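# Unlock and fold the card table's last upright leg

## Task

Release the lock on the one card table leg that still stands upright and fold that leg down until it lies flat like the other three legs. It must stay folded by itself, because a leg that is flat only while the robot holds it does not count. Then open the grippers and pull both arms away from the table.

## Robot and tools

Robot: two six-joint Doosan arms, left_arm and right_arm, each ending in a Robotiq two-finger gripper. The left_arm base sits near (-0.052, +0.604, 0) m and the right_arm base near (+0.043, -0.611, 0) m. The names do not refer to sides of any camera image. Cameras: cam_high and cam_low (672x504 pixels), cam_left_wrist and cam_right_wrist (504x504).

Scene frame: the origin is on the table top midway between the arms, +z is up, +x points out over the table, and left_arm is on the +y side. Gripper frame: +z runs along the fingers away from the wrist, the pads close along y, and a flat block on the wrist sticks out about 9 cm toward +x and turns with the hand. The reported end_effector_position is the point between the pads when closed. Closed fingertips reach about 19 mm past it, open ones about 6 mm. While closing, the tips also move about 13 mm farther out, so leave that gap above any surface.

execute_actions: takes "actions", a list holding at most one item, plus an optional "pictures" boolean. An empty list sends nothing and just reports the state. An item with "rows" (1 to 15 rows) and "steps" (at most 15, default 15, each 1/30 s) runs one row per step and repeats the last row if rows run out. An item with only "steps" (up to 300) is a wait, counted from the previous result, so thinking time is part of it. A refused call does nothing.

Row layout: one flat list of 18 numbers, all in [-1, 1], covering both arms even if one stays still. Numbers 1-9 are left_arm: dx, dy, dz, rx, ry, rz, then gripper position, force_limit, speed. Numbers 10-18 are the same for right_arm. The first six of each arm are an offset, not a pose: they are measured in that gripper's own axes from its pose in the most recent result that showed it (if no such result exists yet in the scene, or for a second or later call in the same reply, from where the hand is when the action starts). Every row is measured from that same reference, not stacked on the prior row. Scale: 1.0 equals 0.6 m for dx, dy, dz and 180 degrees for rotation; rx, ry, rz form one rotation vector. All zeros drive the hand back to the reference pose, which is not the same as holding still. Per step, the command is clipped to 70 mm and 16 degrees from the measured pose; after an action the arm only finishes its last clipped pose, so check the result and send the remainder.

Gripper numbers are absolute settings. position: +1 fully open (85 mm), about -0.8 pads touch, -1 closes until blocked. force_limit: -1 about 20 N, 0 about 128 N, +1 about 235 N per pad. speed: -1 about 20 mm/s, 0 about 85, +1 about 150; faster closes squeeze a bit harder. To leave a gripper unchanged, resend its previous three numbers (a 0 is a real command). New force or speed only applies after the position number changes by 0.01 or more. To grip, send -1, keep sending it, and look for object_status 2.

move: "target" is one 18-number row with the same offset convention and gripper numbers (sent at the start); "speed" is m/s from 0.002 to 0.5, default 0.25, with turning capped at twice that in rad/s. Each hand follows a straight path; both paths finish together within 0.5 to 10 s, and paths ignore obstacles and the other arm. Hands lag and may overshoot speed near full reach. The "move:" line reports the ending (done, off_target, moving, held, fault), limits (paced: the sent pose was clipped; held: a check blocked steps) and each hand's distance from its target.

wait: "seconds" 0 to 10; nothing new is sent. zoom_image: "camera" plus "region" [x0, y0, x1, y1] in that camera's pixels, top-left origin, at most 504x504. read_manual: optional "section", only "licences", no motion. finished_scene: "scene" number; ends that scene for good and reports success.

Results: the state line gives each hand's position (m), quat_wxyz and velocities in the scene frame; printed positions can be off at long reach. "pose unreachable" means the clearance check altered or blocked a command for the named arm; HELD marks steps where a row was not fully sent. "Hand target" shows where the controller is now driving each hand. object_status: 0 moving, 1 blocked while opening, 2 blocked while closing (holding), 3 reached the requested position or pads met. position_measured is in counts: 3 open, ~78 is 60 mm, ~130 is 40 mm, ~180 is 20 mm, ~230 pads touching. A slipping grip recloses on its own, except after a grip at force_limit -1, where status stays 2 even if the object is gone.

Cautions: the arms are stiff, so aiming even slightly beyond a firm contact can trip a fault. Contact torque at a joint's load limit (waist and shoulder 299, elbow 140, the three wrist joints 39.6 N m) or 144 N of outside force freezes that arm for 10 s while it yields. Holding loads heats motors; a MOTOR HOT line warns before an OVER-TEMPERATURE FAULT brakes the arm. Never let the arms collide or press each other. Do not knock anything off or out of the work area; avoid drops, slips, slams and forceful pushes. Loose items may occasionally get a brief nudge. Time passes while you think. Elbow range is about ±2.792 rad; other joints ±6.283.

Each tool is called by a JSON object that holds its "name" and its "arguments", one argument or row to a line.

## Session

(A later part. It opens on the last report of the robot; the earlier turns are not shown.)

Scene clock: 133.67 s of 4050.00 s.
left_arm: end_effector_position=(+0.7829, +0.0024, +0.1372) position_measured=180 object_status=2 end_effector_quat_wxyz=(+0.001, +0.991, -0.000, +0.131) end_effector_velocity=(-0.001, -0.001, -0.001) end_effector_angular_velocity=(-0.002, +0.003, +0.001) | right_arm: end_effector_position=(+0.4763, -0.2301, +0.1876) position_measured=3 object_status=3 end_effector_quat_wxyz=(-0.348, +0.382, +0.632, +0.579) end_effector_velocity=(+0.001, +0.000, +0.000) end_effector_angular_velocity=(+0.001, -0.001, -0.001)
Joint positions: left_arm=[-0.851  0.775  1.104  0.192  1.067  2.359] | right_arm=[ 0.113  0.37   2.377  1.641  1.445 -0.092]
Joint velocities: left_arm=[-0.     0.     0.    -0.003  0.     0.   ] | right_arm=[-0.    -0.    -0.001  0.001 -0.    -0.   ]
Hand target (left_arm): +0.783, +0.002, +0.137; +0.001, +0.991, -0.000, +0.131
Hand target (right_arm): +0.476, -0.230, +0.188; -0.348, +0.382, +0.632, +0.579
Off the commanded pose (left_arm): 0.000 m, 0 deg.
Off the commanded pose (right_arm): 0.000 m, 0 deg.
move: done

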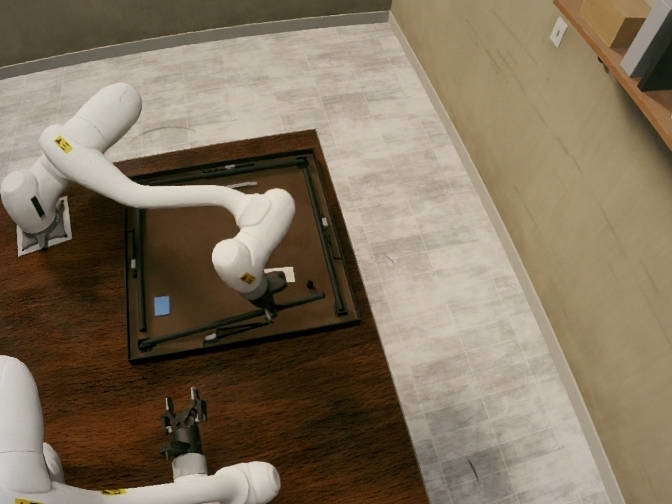

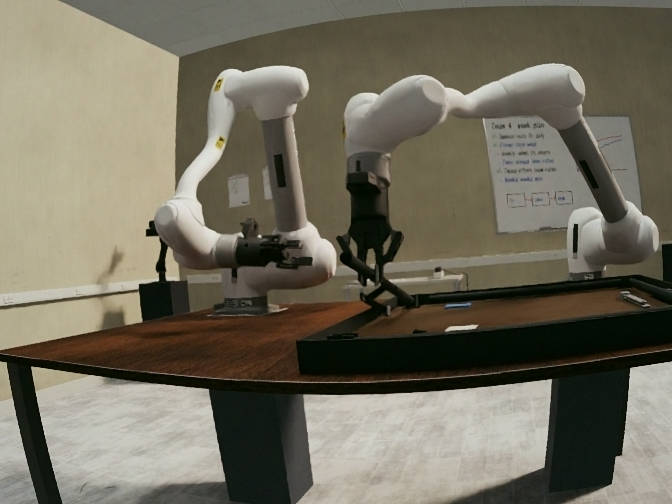

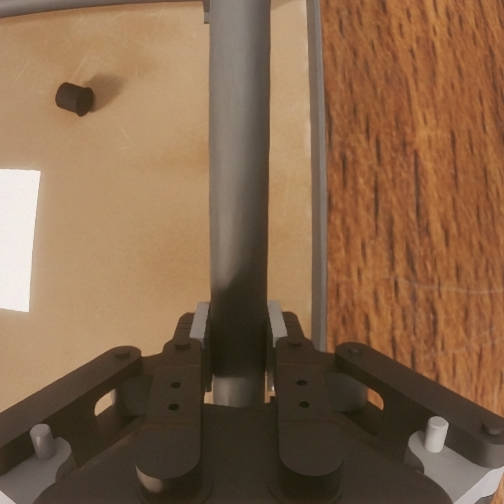

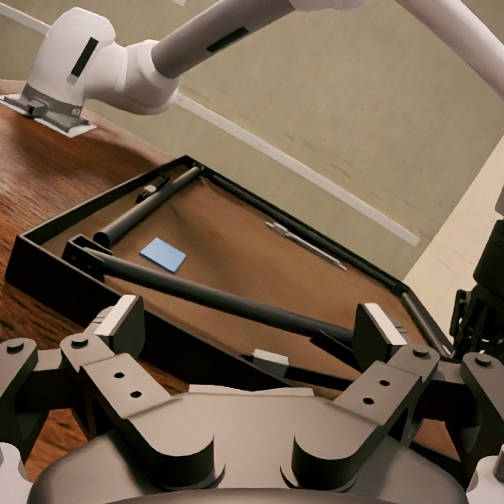

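{"name": "move", "arguments": {
  "target": [-0.012,0,0.1075,0,-0.044,0,-1,-0.8,0, 0,0,0,0,0,0,1,-0.5,0],
  "speed": 0.04
}}

{"name": "zoom_image", "arguments": {
  "camera": "cam_high",
  "region": [120, 240, 380, 370]
}}

Scene clock: 140.90 s of 4050.00 s.
left_arm: end_effector_position=(+0.7927, +0.0022, +0.0731) position_measured=180 object_status=2 end_effector_quat_wxyz=(+0.001, +0.998, -0.000, +0.063) end_effector_velocity=(+0.000, +0.000, +0.000) end_effector_angular_velocity=(+0.001, -0.002, -0.002) | right_arm: end_effector_position=(+0.4763, -0.2301, +0.1876) position_measured=3 object_status=3 end_effector_quat_wxyz=(-0.348, +0.382, +0.632, +0.579) end_effector_velocity=(+0.001, +0.000, +0.001) end_effector_angular_velocity=(-0.000, -0.002, +0.001)
Joint positions: left_arm=[-0.819  0.878  1.019  0.084  1.147  2.437] | right_arm=[ 0.113  0.37   2.377  1.641  1.445 -0.092]
Joint velocities: left_arm=[-0.    -0.    -0.     0.002 -0.     0.001] | right_arm=[-0.    -0.001 -0.001 -0.001 -0.     0.001]
Hand target (left_arm): +0.793, +0.002, +0.073; +0.001, +0.998, -0.000, +0.063
Hand target (right_arm): +0.476, -0.230, +0.188; -0.348, +0.382, +0.632, +0.579
Off the commanded pose (left_arm): 0.000 m, 0 deg.
Off the commanded pose (right_arm): 0.000 m, 0 deg.
After step 150, 0.27 s passed at rest.
move: done

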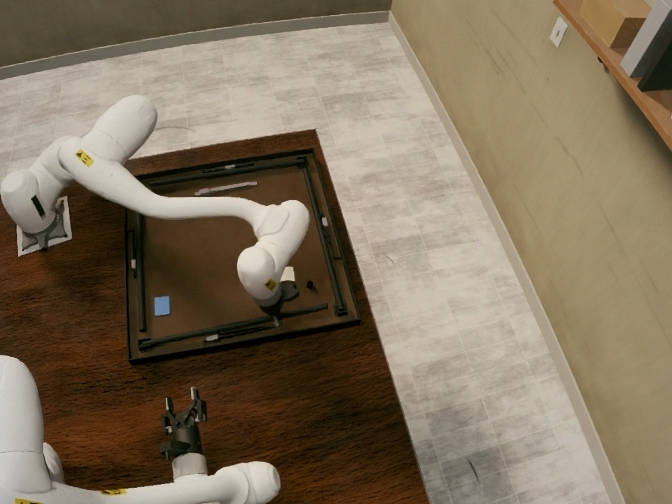

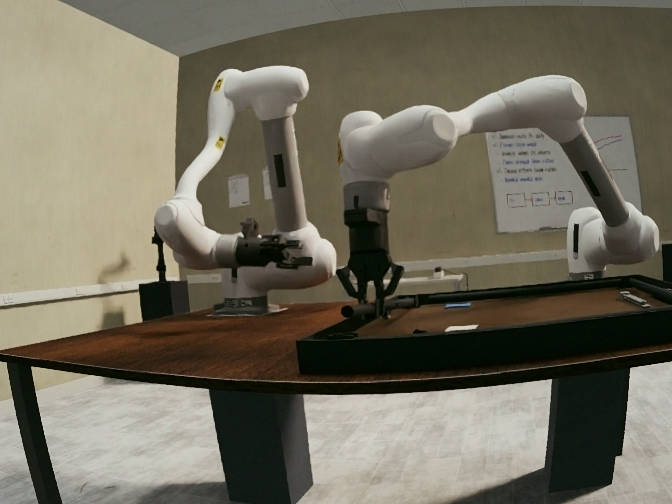

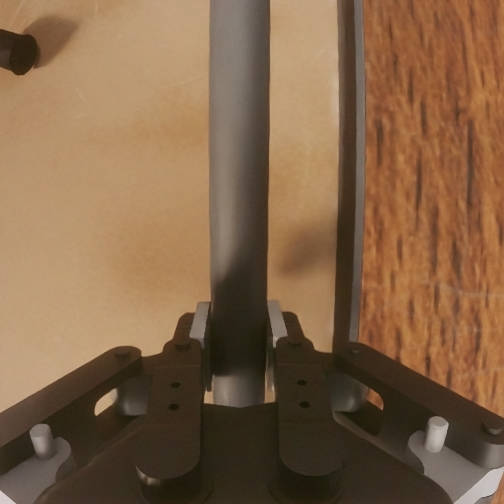

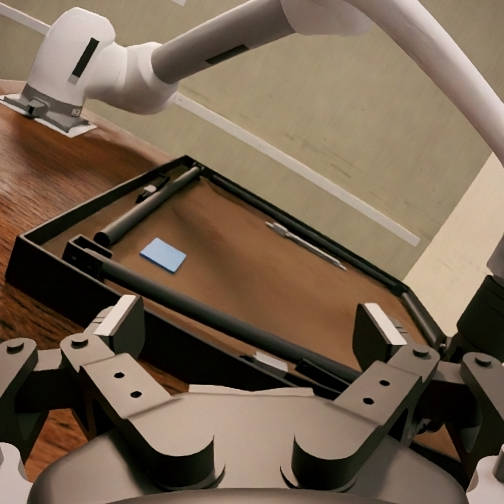

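Region (120, 240, 380, 370) of cam_high's 672x504 image, scaled by 1.938, with more detail than that image has.

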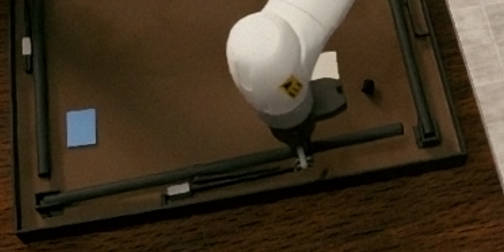

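Lower 2 cm more, open a little, lift.

{"name": "move", "arguments": {
  "target": [-0.002,0,0.033,0,-0.014,0,-1,-0.8,0, 0,0,0,0,0,0,1,-0.5,0],
  "speed": 0.02
}}

{"name": "move", "arguments": {
  "target": [0,0,0,0,0,0,-0.2,-0.8,-0.5, 0,0,0,0,0,0,1,-0.5,0]
}}

{"name": "move", "arguments": {
  "target": [0,0,-0.3,0,0,0,-0.2,-0.8,-0.5, 0,0,0,0,0,0,1,-0.5,0],
  "speed": 0.15
}}

Scene clock: 147.87 s of 4050.00 s.
left_arm: end_effector_position=(+0.7940, +0.0022, +0.0534) position_measured=180 object_status=2 end_effector_quat_wxyz=(+0.001, +0.999, -0.000, +0.041) end_effector_velocity=(+0.000, +0.000, +0.000) end_effector_angular_velocity=(+0.001, -0.001, +0.000) | right_arm: end_effector_position=(+0.4763, -0.2301, +0.1876) position_measured=3 object_status=3 end_effector_quat_wxyz=(-0.348, +0.382, +0.632, +0.579) end_effector_velocity=(-0.002, +0.000, -0.001) end_effector_angular_velocity=(-0.000, +0.002, +0.003)
Joint positions: left_arm=[-0.81   0.91   0.992  0.053  1.175  2.458] | right_arm=[ 0.113  0.37   2.377  1.641  1.445 -0.092]
Joint velocities: left_arm=[-0.    -0.     0.     0.001  0.    -0.001] | right_arm=[ 0.001  0.001  0.001 -0.001  0.     0.   ]
Hand target (left_arm): +0.794, +0.002, +0.053; +0.001, +0.999, -0.000, +0.041
Hand target (right_arm): +0.476, -0.230, +0.188; -0.348, +0.382, +0.632, +0.579
Off the commanded pose (left_arm): 0.000 m, 0 deg.
Off the commanded pose (right_arm): 0.000 m, 0 deg.
After step 90, 2.63 s passed at rest.
move: done

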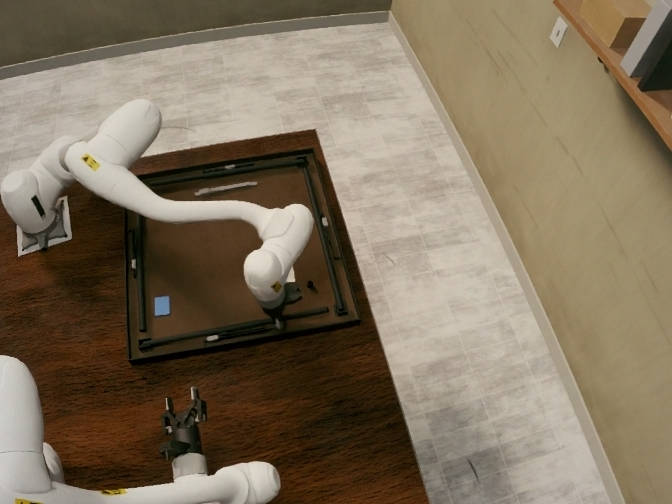

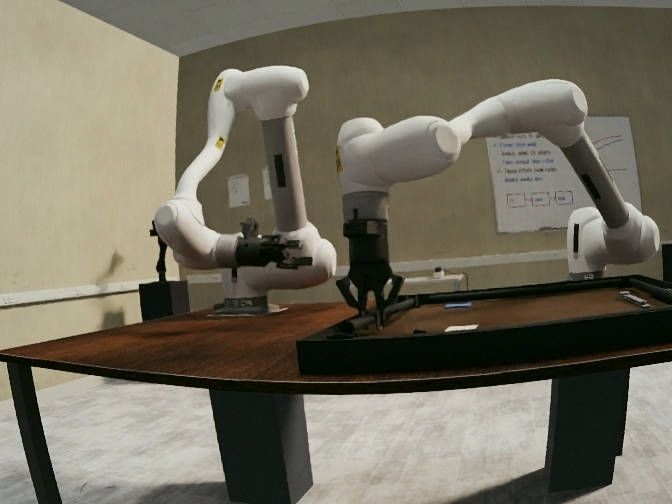

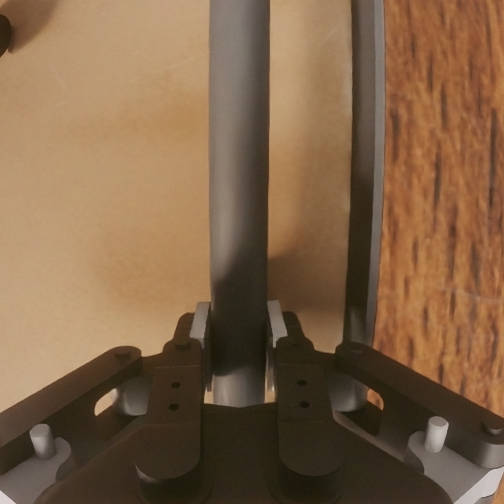

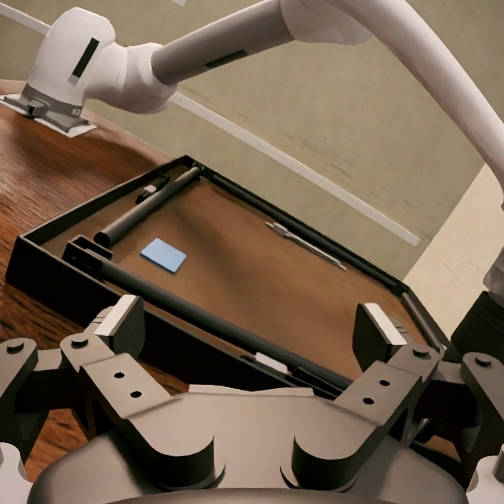

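Scene clock: 148.40 s of 4050.00 s.
left_arm: end_effector_position=(+0.7941, +0.0022, +0.0534) position_measured=154 object_status=0 end_effector_quat_wxyz=(+0.001, +0.999, -0.000, +0.041) end_effector_velocity=(-0.001, +0.000, -0.000) end_effector_angular_velocity=(+0.000, +0.002, -0.001) | right_arm: end_effector_position=(+0.4763, -0.2301, +0.1876) position_measured=3 object_status=3 end_effector_quat_wxyz=(-0.348, +0.382, +0.632, +0.579) end_effector_velocity=(-0.000, +0.001, +0.001) end_effector_angular_velocity=(+0.001, -0.001, -0.000)
Joint positions: left_arm=[-0.81   0.91   0.992  0.053  1.175  2.458] | right_arm=[ 0.113  0.37   2.377  1.641  1.445 -0.092]
Joint velocities: left_arm=[ 0.     0.     0.    -0.001  0.001  0.001] | right_arm=[ 0.001 -0.001 -0.     0.001  0.     0.   ]
Hand target (left_arm): +0.794, +0.002, +0.053; +0.001, +0.999, -0.000, +0.041
Hand target (right_arm): +0.476, -0.230, +0.188; -0.348, +0.382, +0.632, +0.579
Off the commanded pose (left_arm): 0.000 m, 0 deg.
Off the commanded pose (right_arm): 0.000 m, 0 deg.
move: done

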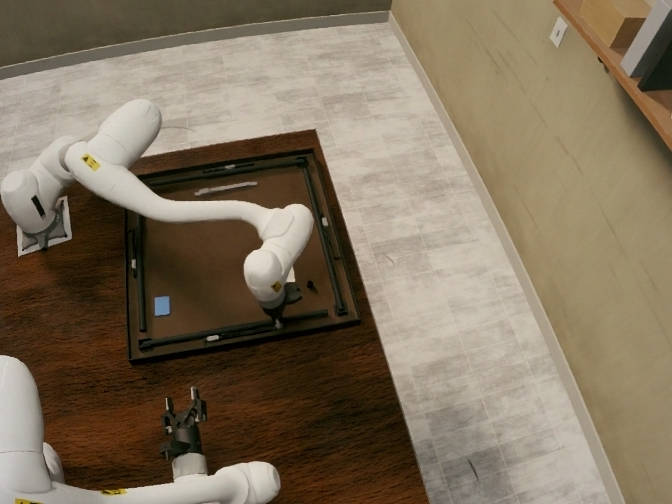

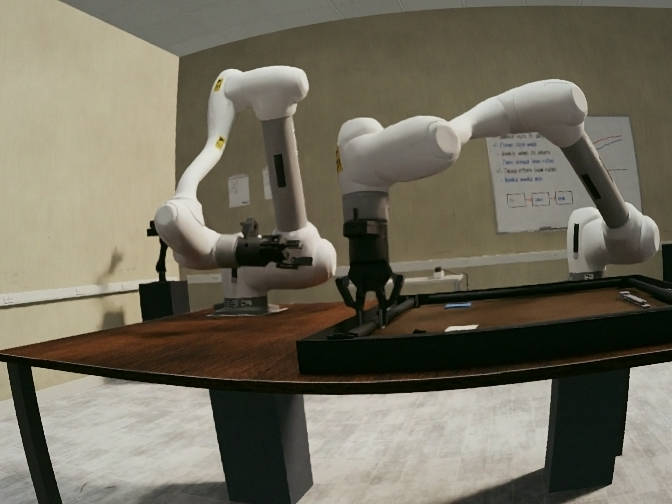

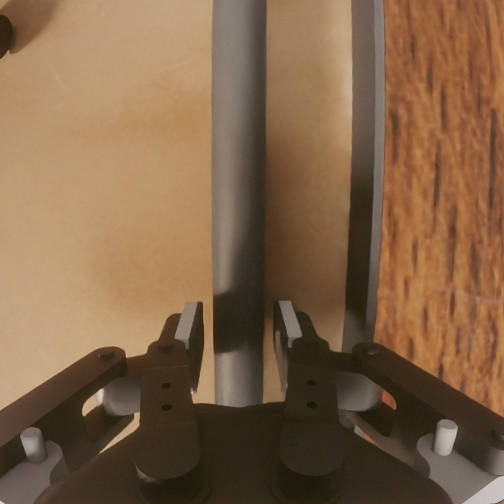

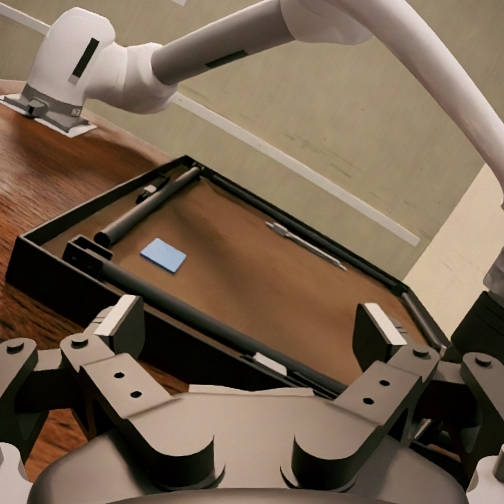

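Scene clock: 149.90 s of 4050.00 s.
left_arm: end_effector_position=(+0.7794, +0.0026, +0.2327) position_measured=154 object_status=3 end_effector_quat_wxyz=(+0.001, +0.999, -0.000, +0.041) end_effector_velocity=(-0.000, -0.001, +0.000) end_effector_angular_velocity=(-0.000, -0.000, -0.001) | right_arm: end_effector_position=(+0.4763, -0.2301, +0.1876) position_measured=3 object_status=3 end_effector_quat_wxyz=(-0.348, +0.382, +0.632, +0.579) end_effector_velocity=(+0.000, -0.000, +0.001) end_effector_angular_velocity=(+0.001, -0.003, -0.000)
Joint positions: left_arm=[-0.819  0.81   0.848  0.05   1.419  2.462] | right_arm=[ 0.113  0.37   2.377  1.641  1.445 -0.092]
Joint velocities: left_arm=[-0.001  0.    -0.001 -0.     0.     0.001] | right_arm=[-0.    -0.003 -0.     0.     0.    -0.   ]
Hand target (left_arm): +0.779, +0.003, +0.233; +0.001, +0.999, -0.000, +0.041
Hand target (right_arm): +0.476, -0.230, +0.188; -0.348, +0.382, +0.632, +0.579
Off the commanded pose (left_arm): 0.000 m, 0 deg.
Off the commanded pose (right_arm): 0.000 m, 0 deg.
move: done

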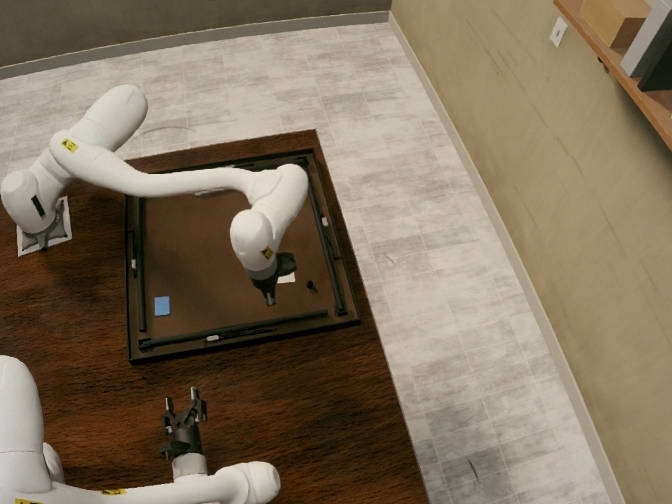

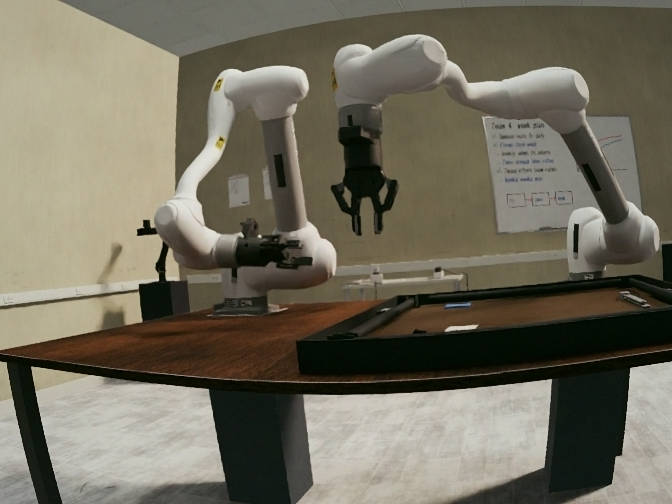

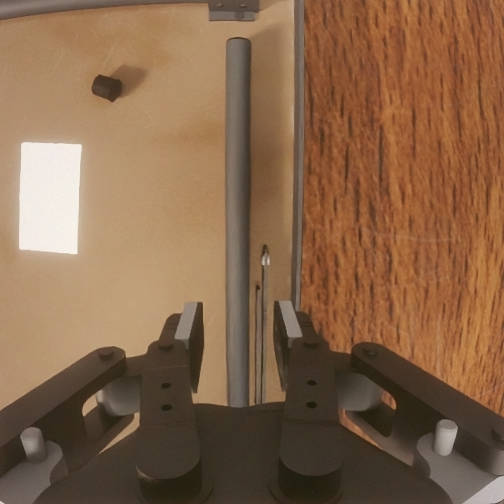

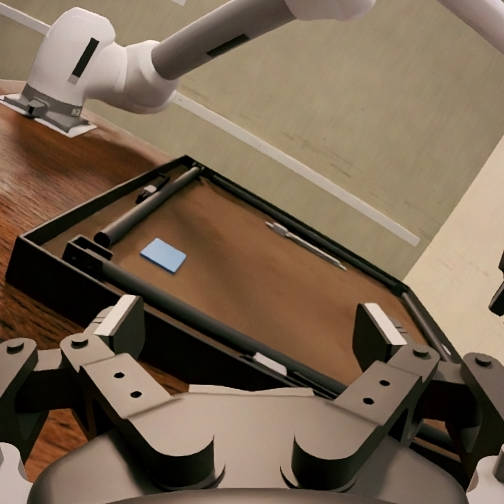

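{"name": "finished_scene", "arguments": {
  "scene": 1
}}

The scene is finished: the task was done.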